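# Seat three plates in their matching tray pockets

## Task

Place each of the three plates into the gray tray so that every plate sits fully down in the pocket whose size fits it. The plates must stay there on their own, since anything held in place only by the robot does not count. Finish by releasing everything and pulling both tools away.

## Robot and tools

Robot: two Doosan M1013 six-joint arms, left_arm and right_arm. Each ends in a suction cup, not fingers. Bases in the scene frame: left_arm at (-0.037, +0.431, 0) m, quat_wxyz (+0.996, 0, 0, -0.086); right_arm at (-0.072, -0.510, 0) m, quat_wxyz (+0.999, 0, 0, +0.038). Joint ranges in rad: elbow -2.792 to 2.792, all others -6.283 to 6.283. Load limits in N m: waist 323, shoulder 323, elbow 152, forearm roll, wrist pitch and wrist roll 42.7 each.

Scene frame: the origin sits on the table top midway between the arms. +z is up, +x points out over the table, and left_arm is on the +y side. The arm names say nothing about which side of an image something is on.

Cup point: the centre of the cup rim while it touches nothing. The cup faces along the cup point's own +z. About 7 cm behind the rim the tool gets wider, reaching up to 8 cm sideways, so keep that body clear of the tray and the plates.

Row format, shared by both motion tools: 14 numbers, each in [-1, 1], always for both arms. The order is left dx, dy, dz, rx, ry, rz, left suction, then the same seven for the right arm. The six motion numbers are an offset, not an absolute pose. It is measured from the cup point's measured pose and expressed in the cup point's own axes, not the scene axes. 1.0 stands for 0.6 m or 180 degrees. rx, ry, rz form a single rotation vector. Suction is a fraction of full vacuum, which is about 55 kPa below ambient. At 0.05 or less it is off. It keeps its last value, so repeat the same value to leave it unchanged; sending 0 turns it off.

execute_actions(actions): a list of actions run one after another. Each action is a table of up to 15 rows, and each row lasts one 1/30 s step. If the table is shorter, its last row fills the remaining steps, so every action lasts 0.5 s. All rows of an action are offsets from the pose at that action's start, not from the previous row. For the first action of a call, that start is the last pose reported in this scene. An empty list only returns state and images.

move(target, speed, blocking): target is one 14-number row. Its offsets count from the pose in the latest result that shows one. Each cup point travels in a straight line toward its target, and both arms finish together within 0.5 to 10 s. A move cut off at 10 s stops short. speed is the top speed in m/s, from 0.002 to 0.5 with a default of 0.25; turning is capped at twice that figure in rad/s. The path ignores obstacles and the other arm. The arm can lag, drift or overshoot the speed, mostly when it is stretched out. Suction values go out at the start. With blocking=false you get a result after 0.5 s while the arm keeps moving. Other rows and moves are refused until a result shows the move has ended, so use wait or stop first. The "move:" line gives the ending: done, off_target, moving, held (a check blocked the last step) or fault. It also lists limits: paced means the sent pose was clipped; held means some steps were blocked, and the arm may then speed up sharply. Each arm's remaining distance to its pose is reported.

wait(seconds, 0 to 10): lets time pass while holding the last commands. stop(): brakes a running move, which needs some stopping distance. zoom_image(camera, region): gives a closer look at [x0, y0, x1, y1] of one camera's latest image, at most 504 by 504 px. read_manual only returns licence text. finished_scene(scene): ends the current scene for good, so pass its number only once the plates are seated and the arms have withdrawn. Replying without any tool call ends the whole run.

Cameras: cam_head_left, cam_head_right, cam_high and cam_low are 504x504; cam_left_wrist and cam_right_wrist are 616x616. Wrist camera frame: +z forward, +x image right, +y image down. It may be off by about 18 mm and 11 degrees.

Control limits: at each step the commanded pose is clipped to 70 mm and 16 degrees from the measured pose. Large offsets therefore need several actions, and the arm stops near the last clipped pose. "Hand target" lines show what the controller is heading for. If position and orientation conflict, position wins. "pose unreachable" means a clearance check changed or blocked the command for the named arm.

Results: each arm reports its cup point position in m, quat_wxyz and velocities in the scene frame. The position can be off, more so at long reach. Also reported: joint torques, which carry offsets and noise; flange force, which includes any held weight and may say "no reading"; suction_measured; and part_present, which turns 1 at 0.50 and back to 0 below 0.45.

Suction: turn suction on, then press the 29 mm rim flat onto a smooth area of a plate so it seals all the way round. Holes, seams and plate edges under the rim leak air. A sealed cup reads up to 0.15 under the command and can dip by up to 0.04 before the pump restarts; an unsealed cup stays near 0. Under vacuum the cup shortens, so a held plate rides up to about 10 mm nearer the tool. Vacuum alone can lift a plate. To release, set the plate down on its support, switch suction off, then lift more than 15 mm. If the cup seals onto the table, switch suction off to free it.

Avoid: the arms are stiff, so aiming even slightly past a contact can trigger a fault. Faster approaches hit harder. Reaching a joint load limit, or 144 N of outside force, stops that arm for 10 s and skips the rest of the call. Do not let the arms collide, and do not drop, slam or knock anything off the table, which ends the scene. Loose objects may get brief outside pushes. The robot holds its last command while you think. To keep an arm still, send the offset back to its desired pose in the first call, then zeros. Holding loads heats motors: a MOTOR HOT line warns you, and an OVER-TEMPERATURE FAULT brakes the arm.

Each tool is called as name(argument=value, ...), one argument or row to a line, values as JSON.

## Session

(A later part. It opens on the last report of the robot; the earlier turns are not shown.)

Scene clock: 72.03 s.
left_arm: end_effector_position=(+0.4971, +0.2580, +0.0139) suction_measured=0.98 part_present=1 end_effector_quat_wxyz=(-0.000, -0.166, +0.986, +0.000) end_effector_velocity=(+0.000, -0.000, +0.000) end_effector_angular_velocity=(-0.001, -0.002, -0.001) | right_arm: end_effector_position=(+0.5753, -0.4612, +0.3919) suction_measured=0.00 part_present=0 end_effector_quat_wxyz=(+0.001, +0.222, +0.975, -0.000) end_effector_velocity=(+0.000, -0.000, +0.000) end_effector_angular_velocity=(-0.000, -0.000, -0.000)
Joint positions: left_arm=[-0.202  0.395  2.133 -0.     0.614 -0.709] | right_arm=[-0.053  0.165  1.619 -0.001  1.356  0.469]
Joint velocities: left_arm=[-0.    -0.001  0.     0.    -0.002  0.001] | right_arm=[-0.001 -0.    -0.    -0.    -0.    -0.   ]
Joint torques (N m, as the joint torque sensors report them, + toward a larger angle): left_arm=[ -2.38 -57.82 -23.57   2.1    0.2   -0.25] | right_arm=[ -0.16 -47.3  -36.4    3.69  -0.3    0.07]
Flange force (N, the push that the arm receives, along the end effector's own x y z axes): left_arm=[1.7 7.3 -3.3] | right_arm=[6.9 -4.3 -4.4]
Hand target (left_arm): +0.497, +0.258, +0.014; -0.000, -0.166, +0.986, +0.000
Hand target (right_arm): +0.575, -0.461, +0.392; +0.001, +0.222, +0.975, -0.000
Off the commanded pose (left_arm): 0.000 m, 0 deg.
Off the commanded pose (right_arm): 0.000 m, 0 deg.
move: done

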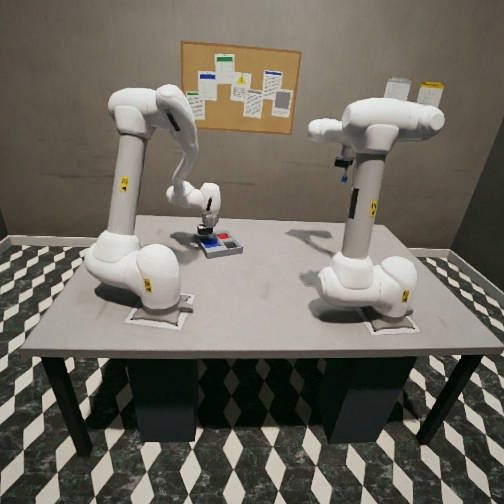

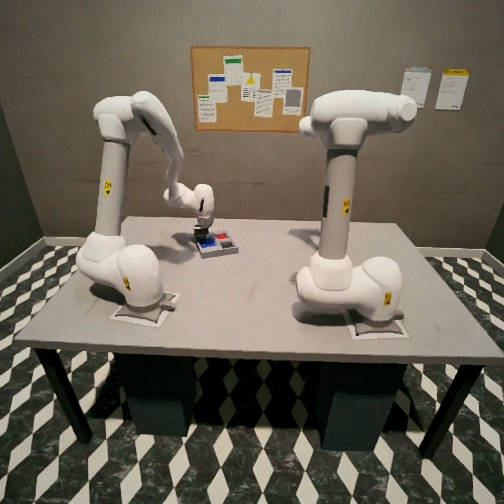

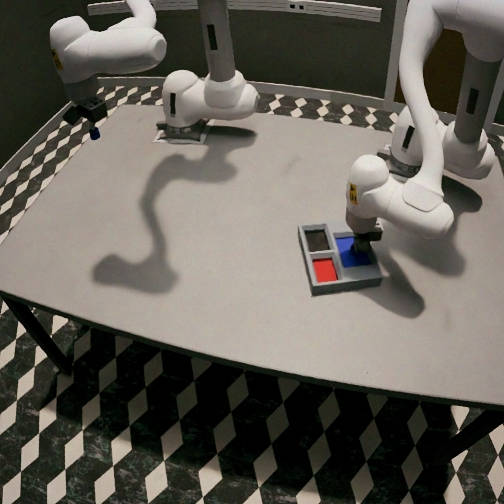

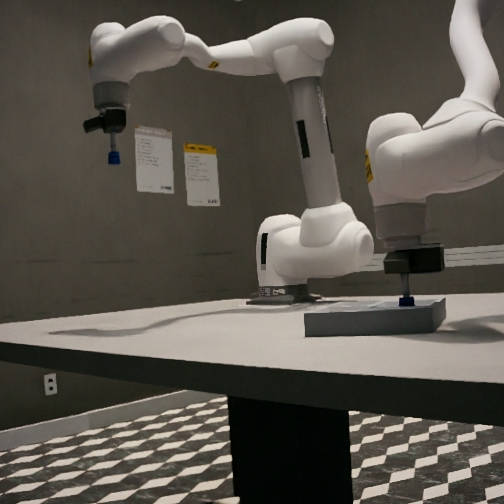

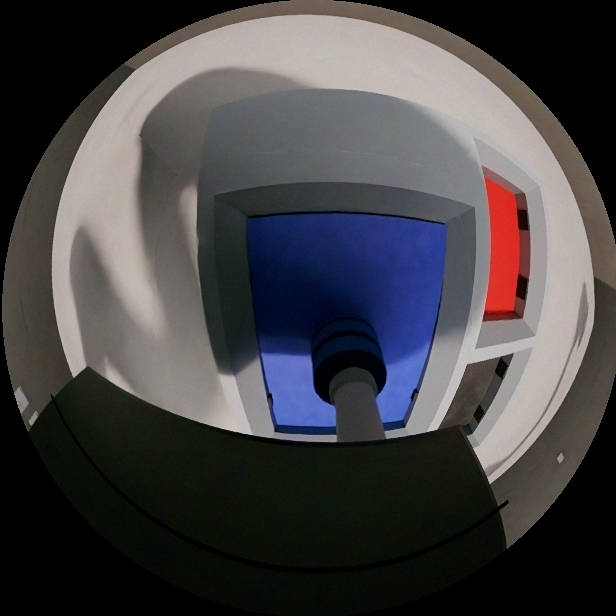

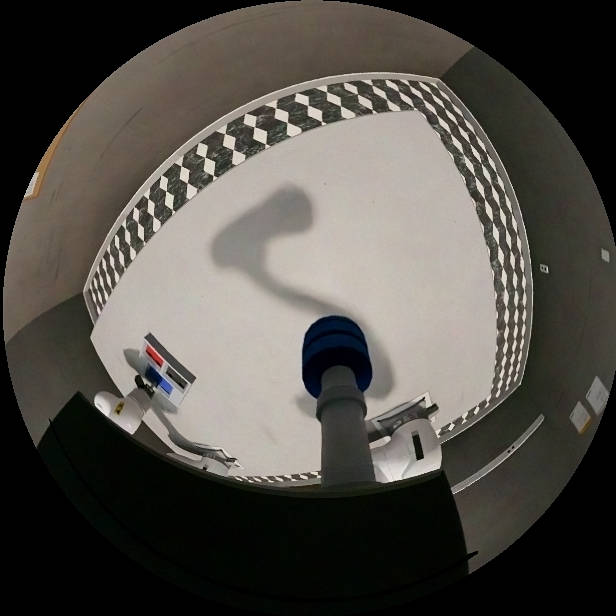

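move(
  target=[0,0,0.016,0,0,0,1,0,0,0,0,0,0,0],
  speed=0.015,
)

execute_actions(
  actions=[
    [[0,0,0,0,0,0,0,0,0,0,0,0,0,0]],
  ],
)

move(
  target=[0,0,-0.3,0,0,0,0,0,0,0,0,0,0,0],
)

Scene clock: 75.43 s.
left_arm: end_effector_position=(+0.4971, +0.2580, +0.0043) suction_measured=0.99 part_present=1 end_effector_quat_wxyz=(-0.000, -0.166, +0.986, +0.000) end_effector_velocity=(+0.000, -0.000, +0.000) end_effector_angular_velocity=(-0.000, -0.001, +0.002) | right_arm: end_effector_position=(+0.5753, -0.4612, +0.3919) suction_measured=0.00 part_present=0 end_effector_quat_wxyz=(+0.001, +0.222, +0.975, -0.000) end_effector_velocity=(+0.000, +0.000, +0.000) end_effector_angular_velocity=(+0.000, -0.002, -0.001)
Joint positions: left_arm=[-0.202  0.41   2.137 -0.     0.595 -0.709] | right_arm=[-0.053  0.165  1.619 -0.001  1.356  0.469]
Joint velocities: left_arm=[-0.    -0.001  0.    -0.     0.    -0.002] | right_arm=[ 0.    -0.001  0.     0.    -0.001  0.001]
Joint torques (N m, as the joint torque sensors report them, + toward a larger angle): left_arm=[ -4.3  -57.06 -20.87   2.06   0.32  -0.14] | right_arm=[  0.06 -46.83 -36.17   3.68  -0.23   0.07]
Flange force (N, the push that the arm receives, along the end effector's own x y z axes): left_arm=[-2.1 8.4 -6.8] | right_arm=[7.8 -4.6 -5.1]
Hand target (left_arm): +0.497, +0.258, +0.004; -0.000, -0.166, +0.986, +0.000
Hand target (right_arm): +0.575, -0.461, +0.392; +0.001, +0.222, +0.975, -0.000
Off the commanded pose (left_arm): 0.000 m, 0 deg.
Off the commanded pose (right_arm): 0.000 m, 0 deg.
move: done

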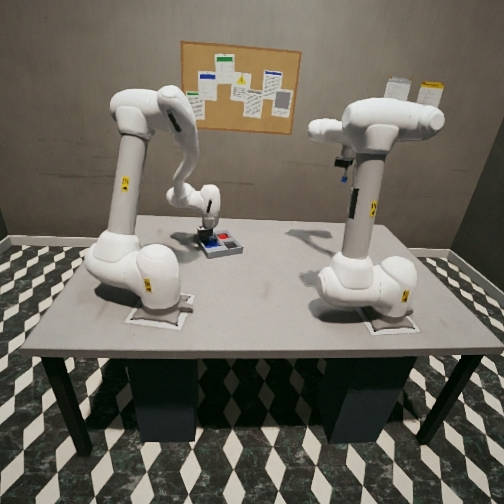

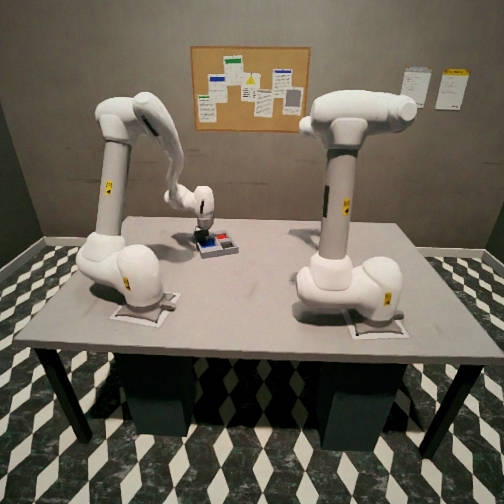

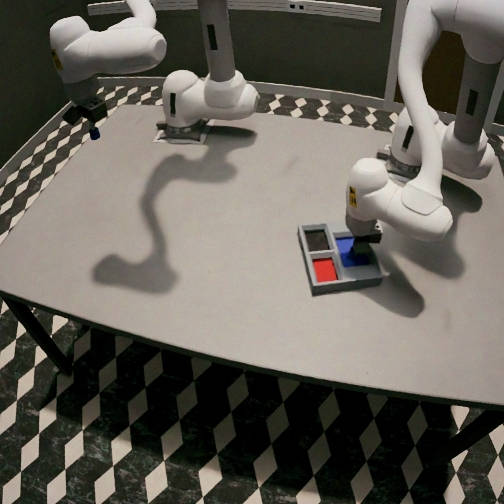

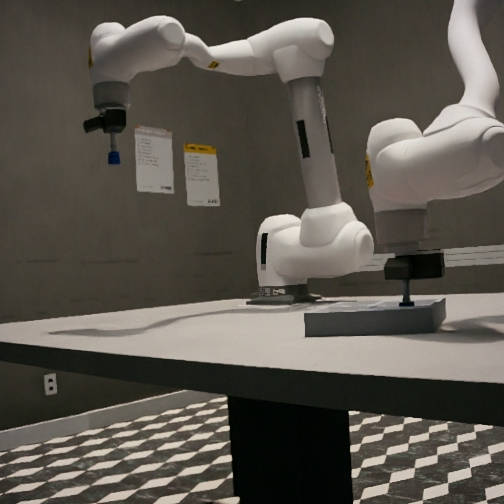

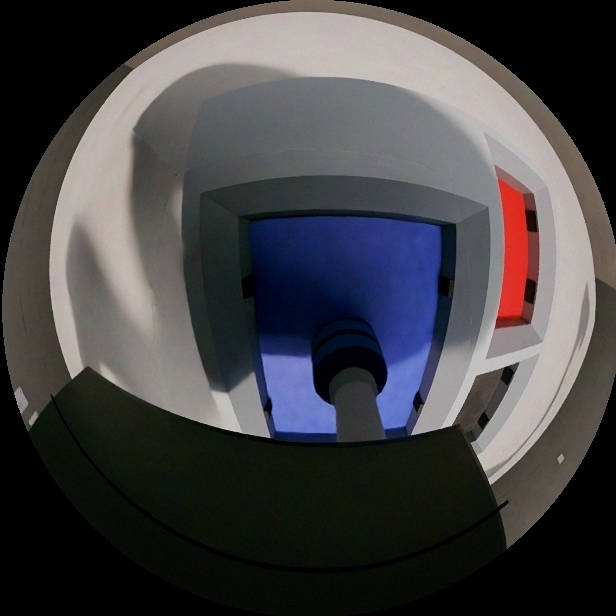

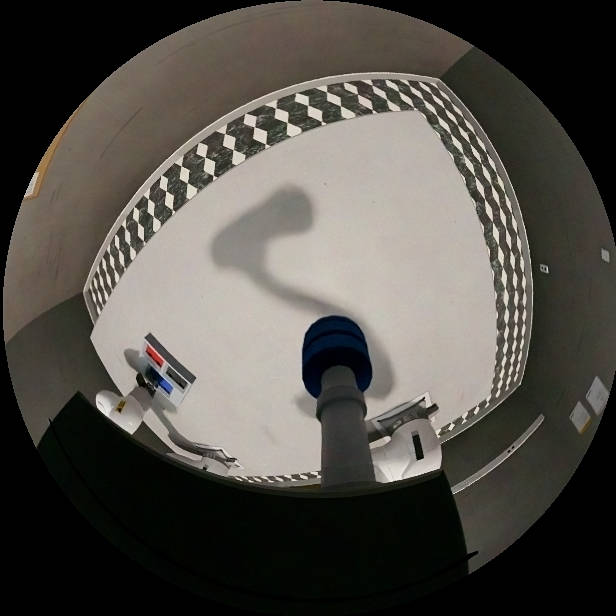

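Scene clock: 75.93 s.
left_arm: end_effector_position=(+0.4971, +0.2580, +0.0043) suction_measured=0.00 part_present=0 end_effector_quat_wxyz=(-0.000, -0.166, +0.986, +0.000) end_effector_velocity=(+0.000, +0.000, -0.001) end_effector_angular_velocity=(+0.000, +0.001, -0.002) | right_arm: end_effector_position=(+0.5753, -0.4612, +0.3919) suction_measured=0.00 part_present=0 end_effector_quat_wxyz=(+0.001, +0.222, +0.975, -0.000) end_effector_velocity=(-0.000, +0.001, +0.000) end_effector_angular_velocity=(-0.001, +0.001, +0.002)
Joint positions: left_arm=[-0.202  0.41   2.137 -0.     0.595 -0.709] | right_arm=[-0.053  0.165  1.619 -0.001  1.356  0.469]
Joint velocities: left_arm=[ 0.     0.002 -0.    -0.    -0.     0.002] | right_arm=[ 0.001  0.    -0.    -0.001  0.001 -0.001]
Joint torques (N m, as the joint torque sensors report them, + toward a larger angle): left_arm=[ -4.52 -57.88 -21.38   2.22  -0.16  -0.01] | right_arm=[ -0.33 -48.74 -36.67   3.77  -0.16   0.16]
Flange force (N, the push that the arm receives, along the end effector's own x y z axes): left_arm=[-2.8 8.2 -5.5] | right_arm=[6.0 -2.9 -3.2]
Hand target (left_arm): +0.497, +0.258, +0.004; -0.000, -0.166, +0.986, +0.000
Hand target (right_arm): +0.575, -0.461, +0.392; +0.001, +0.222, +0.975, -0.000
Off the commanded pose (left_arm): 0.000 m, 0 deg.
Off the commanded pose (right_arm): 0.000 m, 0 deg.

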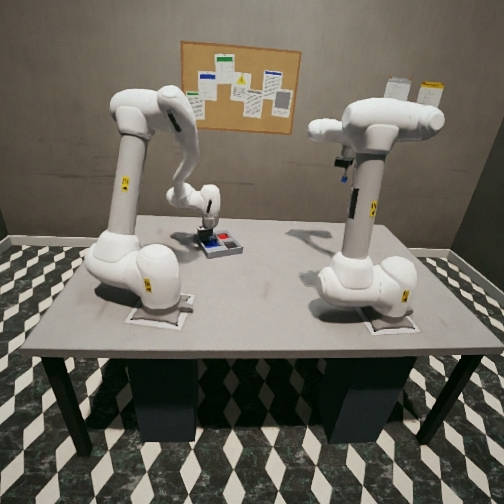

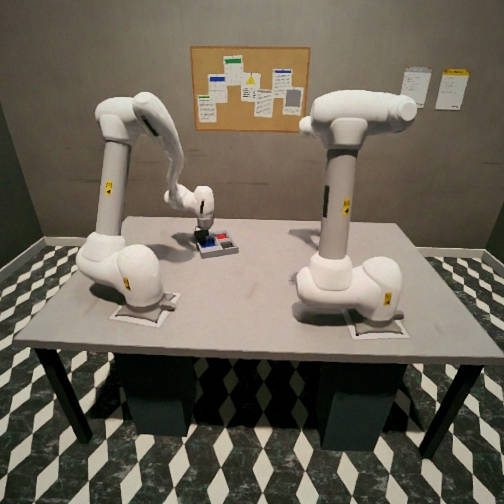

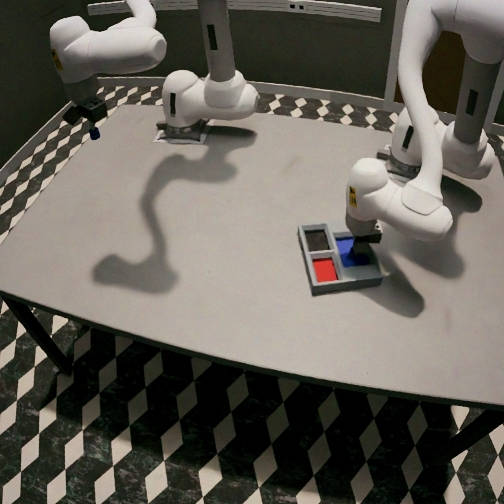

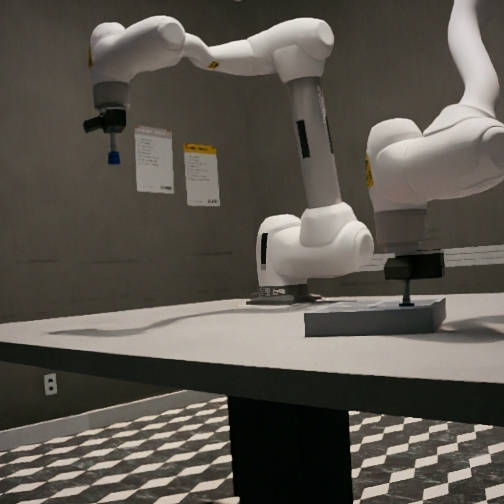

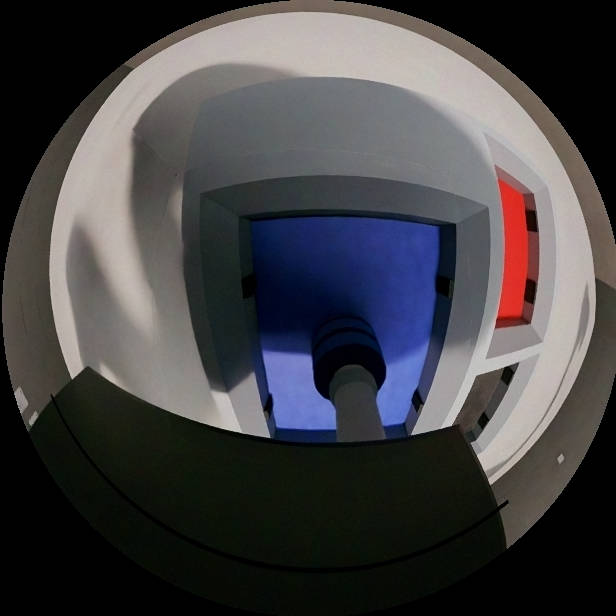

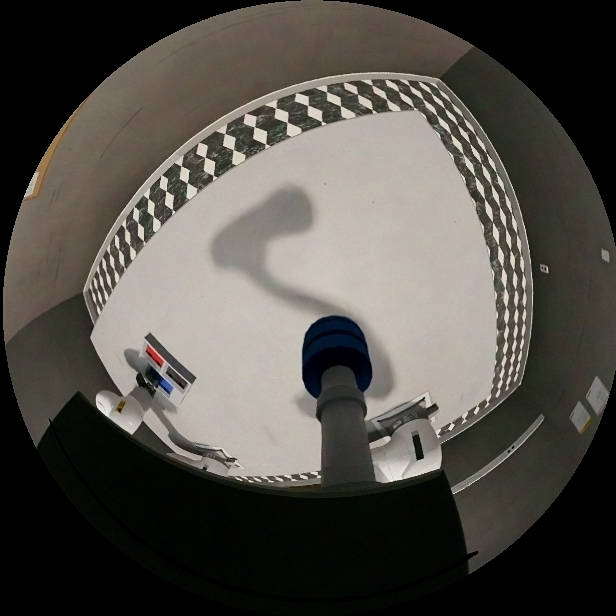

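Scene clock: 77.03 s.
left_arm: end_effector_position=(+0.4971, +0.2580, +0.1842) suction_measured=0.00 part_present=0 end_effector_quat_wxyz=(-0.000, -0.166, +0.986, +0.000) end_effector_velocity=(+0.001, +0.000, +0.000) end_effector_angular_velocity=(-0.000, -0.001, -0.001) | right_arm: end_effector_position=(+0.5753, -0.4612, +0.3919) suction_measured=0.00 part_present=0 end_effector_quat_wxyz=(+0.001, +0.222, +0.975, -0.000) end_effector_velocity=(-0.000, -0.000, -0.000) end_effector_angular_velocity=(-0.000, +0.001, -0.000)
Joint positions: left_arm=[-0.202  0.172  2.021 -0.     0.95  -0.709] | right_arm=[-0.053  0.165  1.619 -0.001  1.356  0.469]
Joint velocities: left_arm=[ 0.     0.    -0.001 -0.    -0.001  0.002] | right_arm=[-0.    -0.     0.    -0.     0.001 -0.   ]
Joint torques (N m, as the joint torque sensors report them, + toward a larger angle): left_arm=[ -3.58 -46.29 -32.88   3.18  -0.25  -0.11] | right_arm=[ -0.42 -47.56 -36.59   3.62  -0.21   0.06]
Flange force (N, the push that the arm receives, along the end effector's own x y z axes): left_arm=[0.3 8.4 -0.8] | right_arm=[7.5 -3.8 -3.8]
Hand target (left_arm): +0.497, +0.258, +0.184; -0.000, -0.166, +0.986, +0.000
Hand target (right_arm): +0.575, -0.461, +0.392; +0.001, +0.222, +0.975, -0.000
Off the commanded pose (left_arm): 0.000 m, 0 deg.
Off the commanded pose (right_arm): 0.000 m, 0 deg.
move: done

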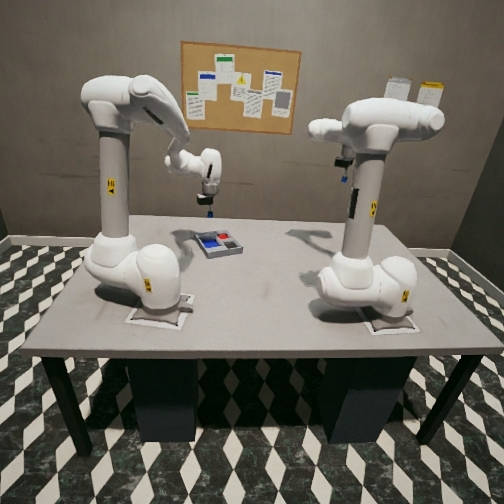

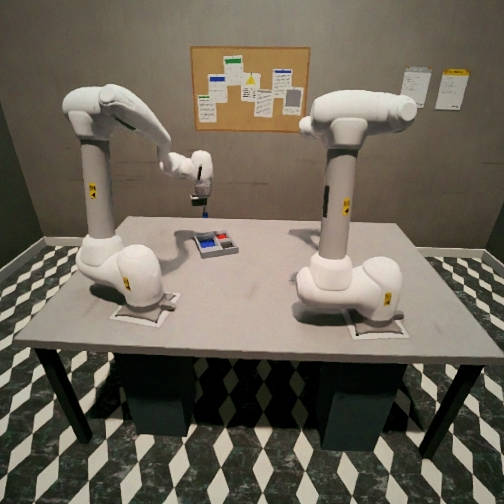

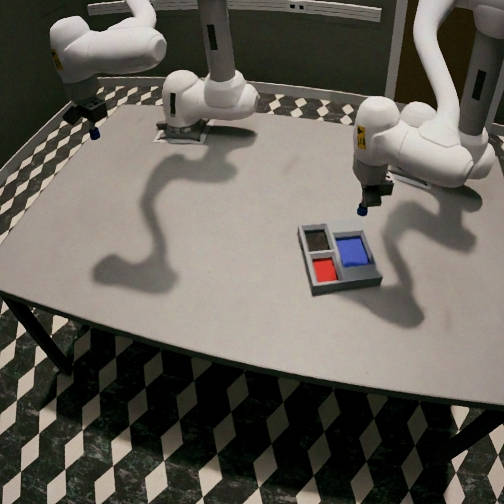

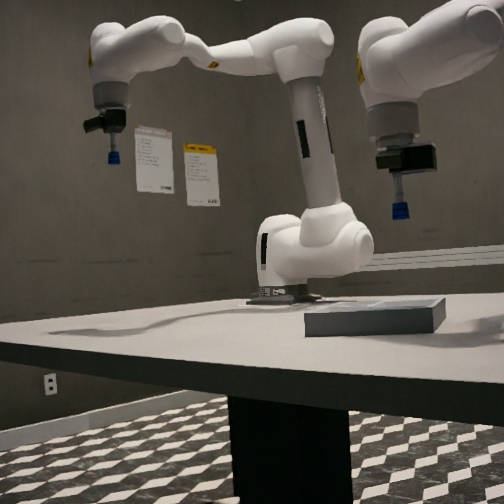

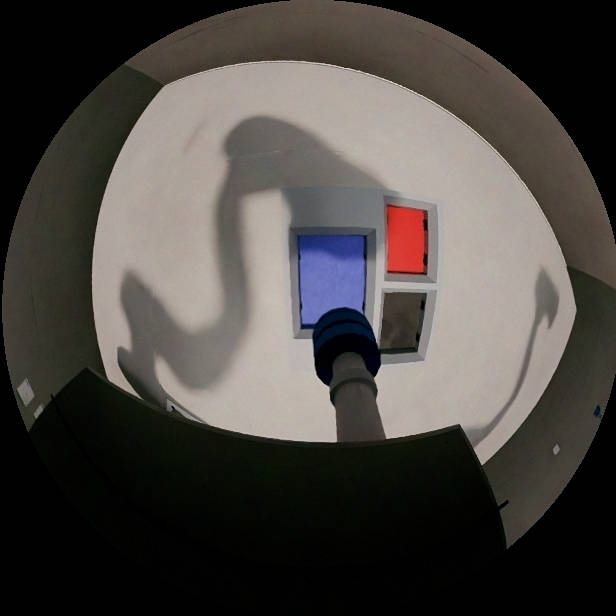

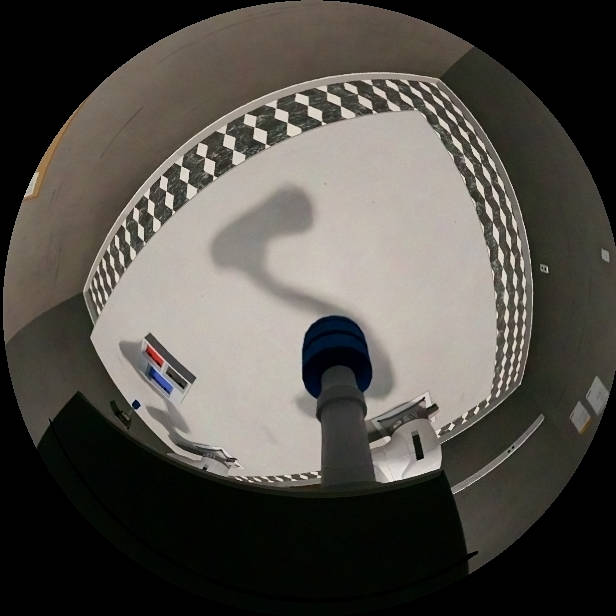

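finished_scene(
  scene=1,
)

The scene is finished: the task was done.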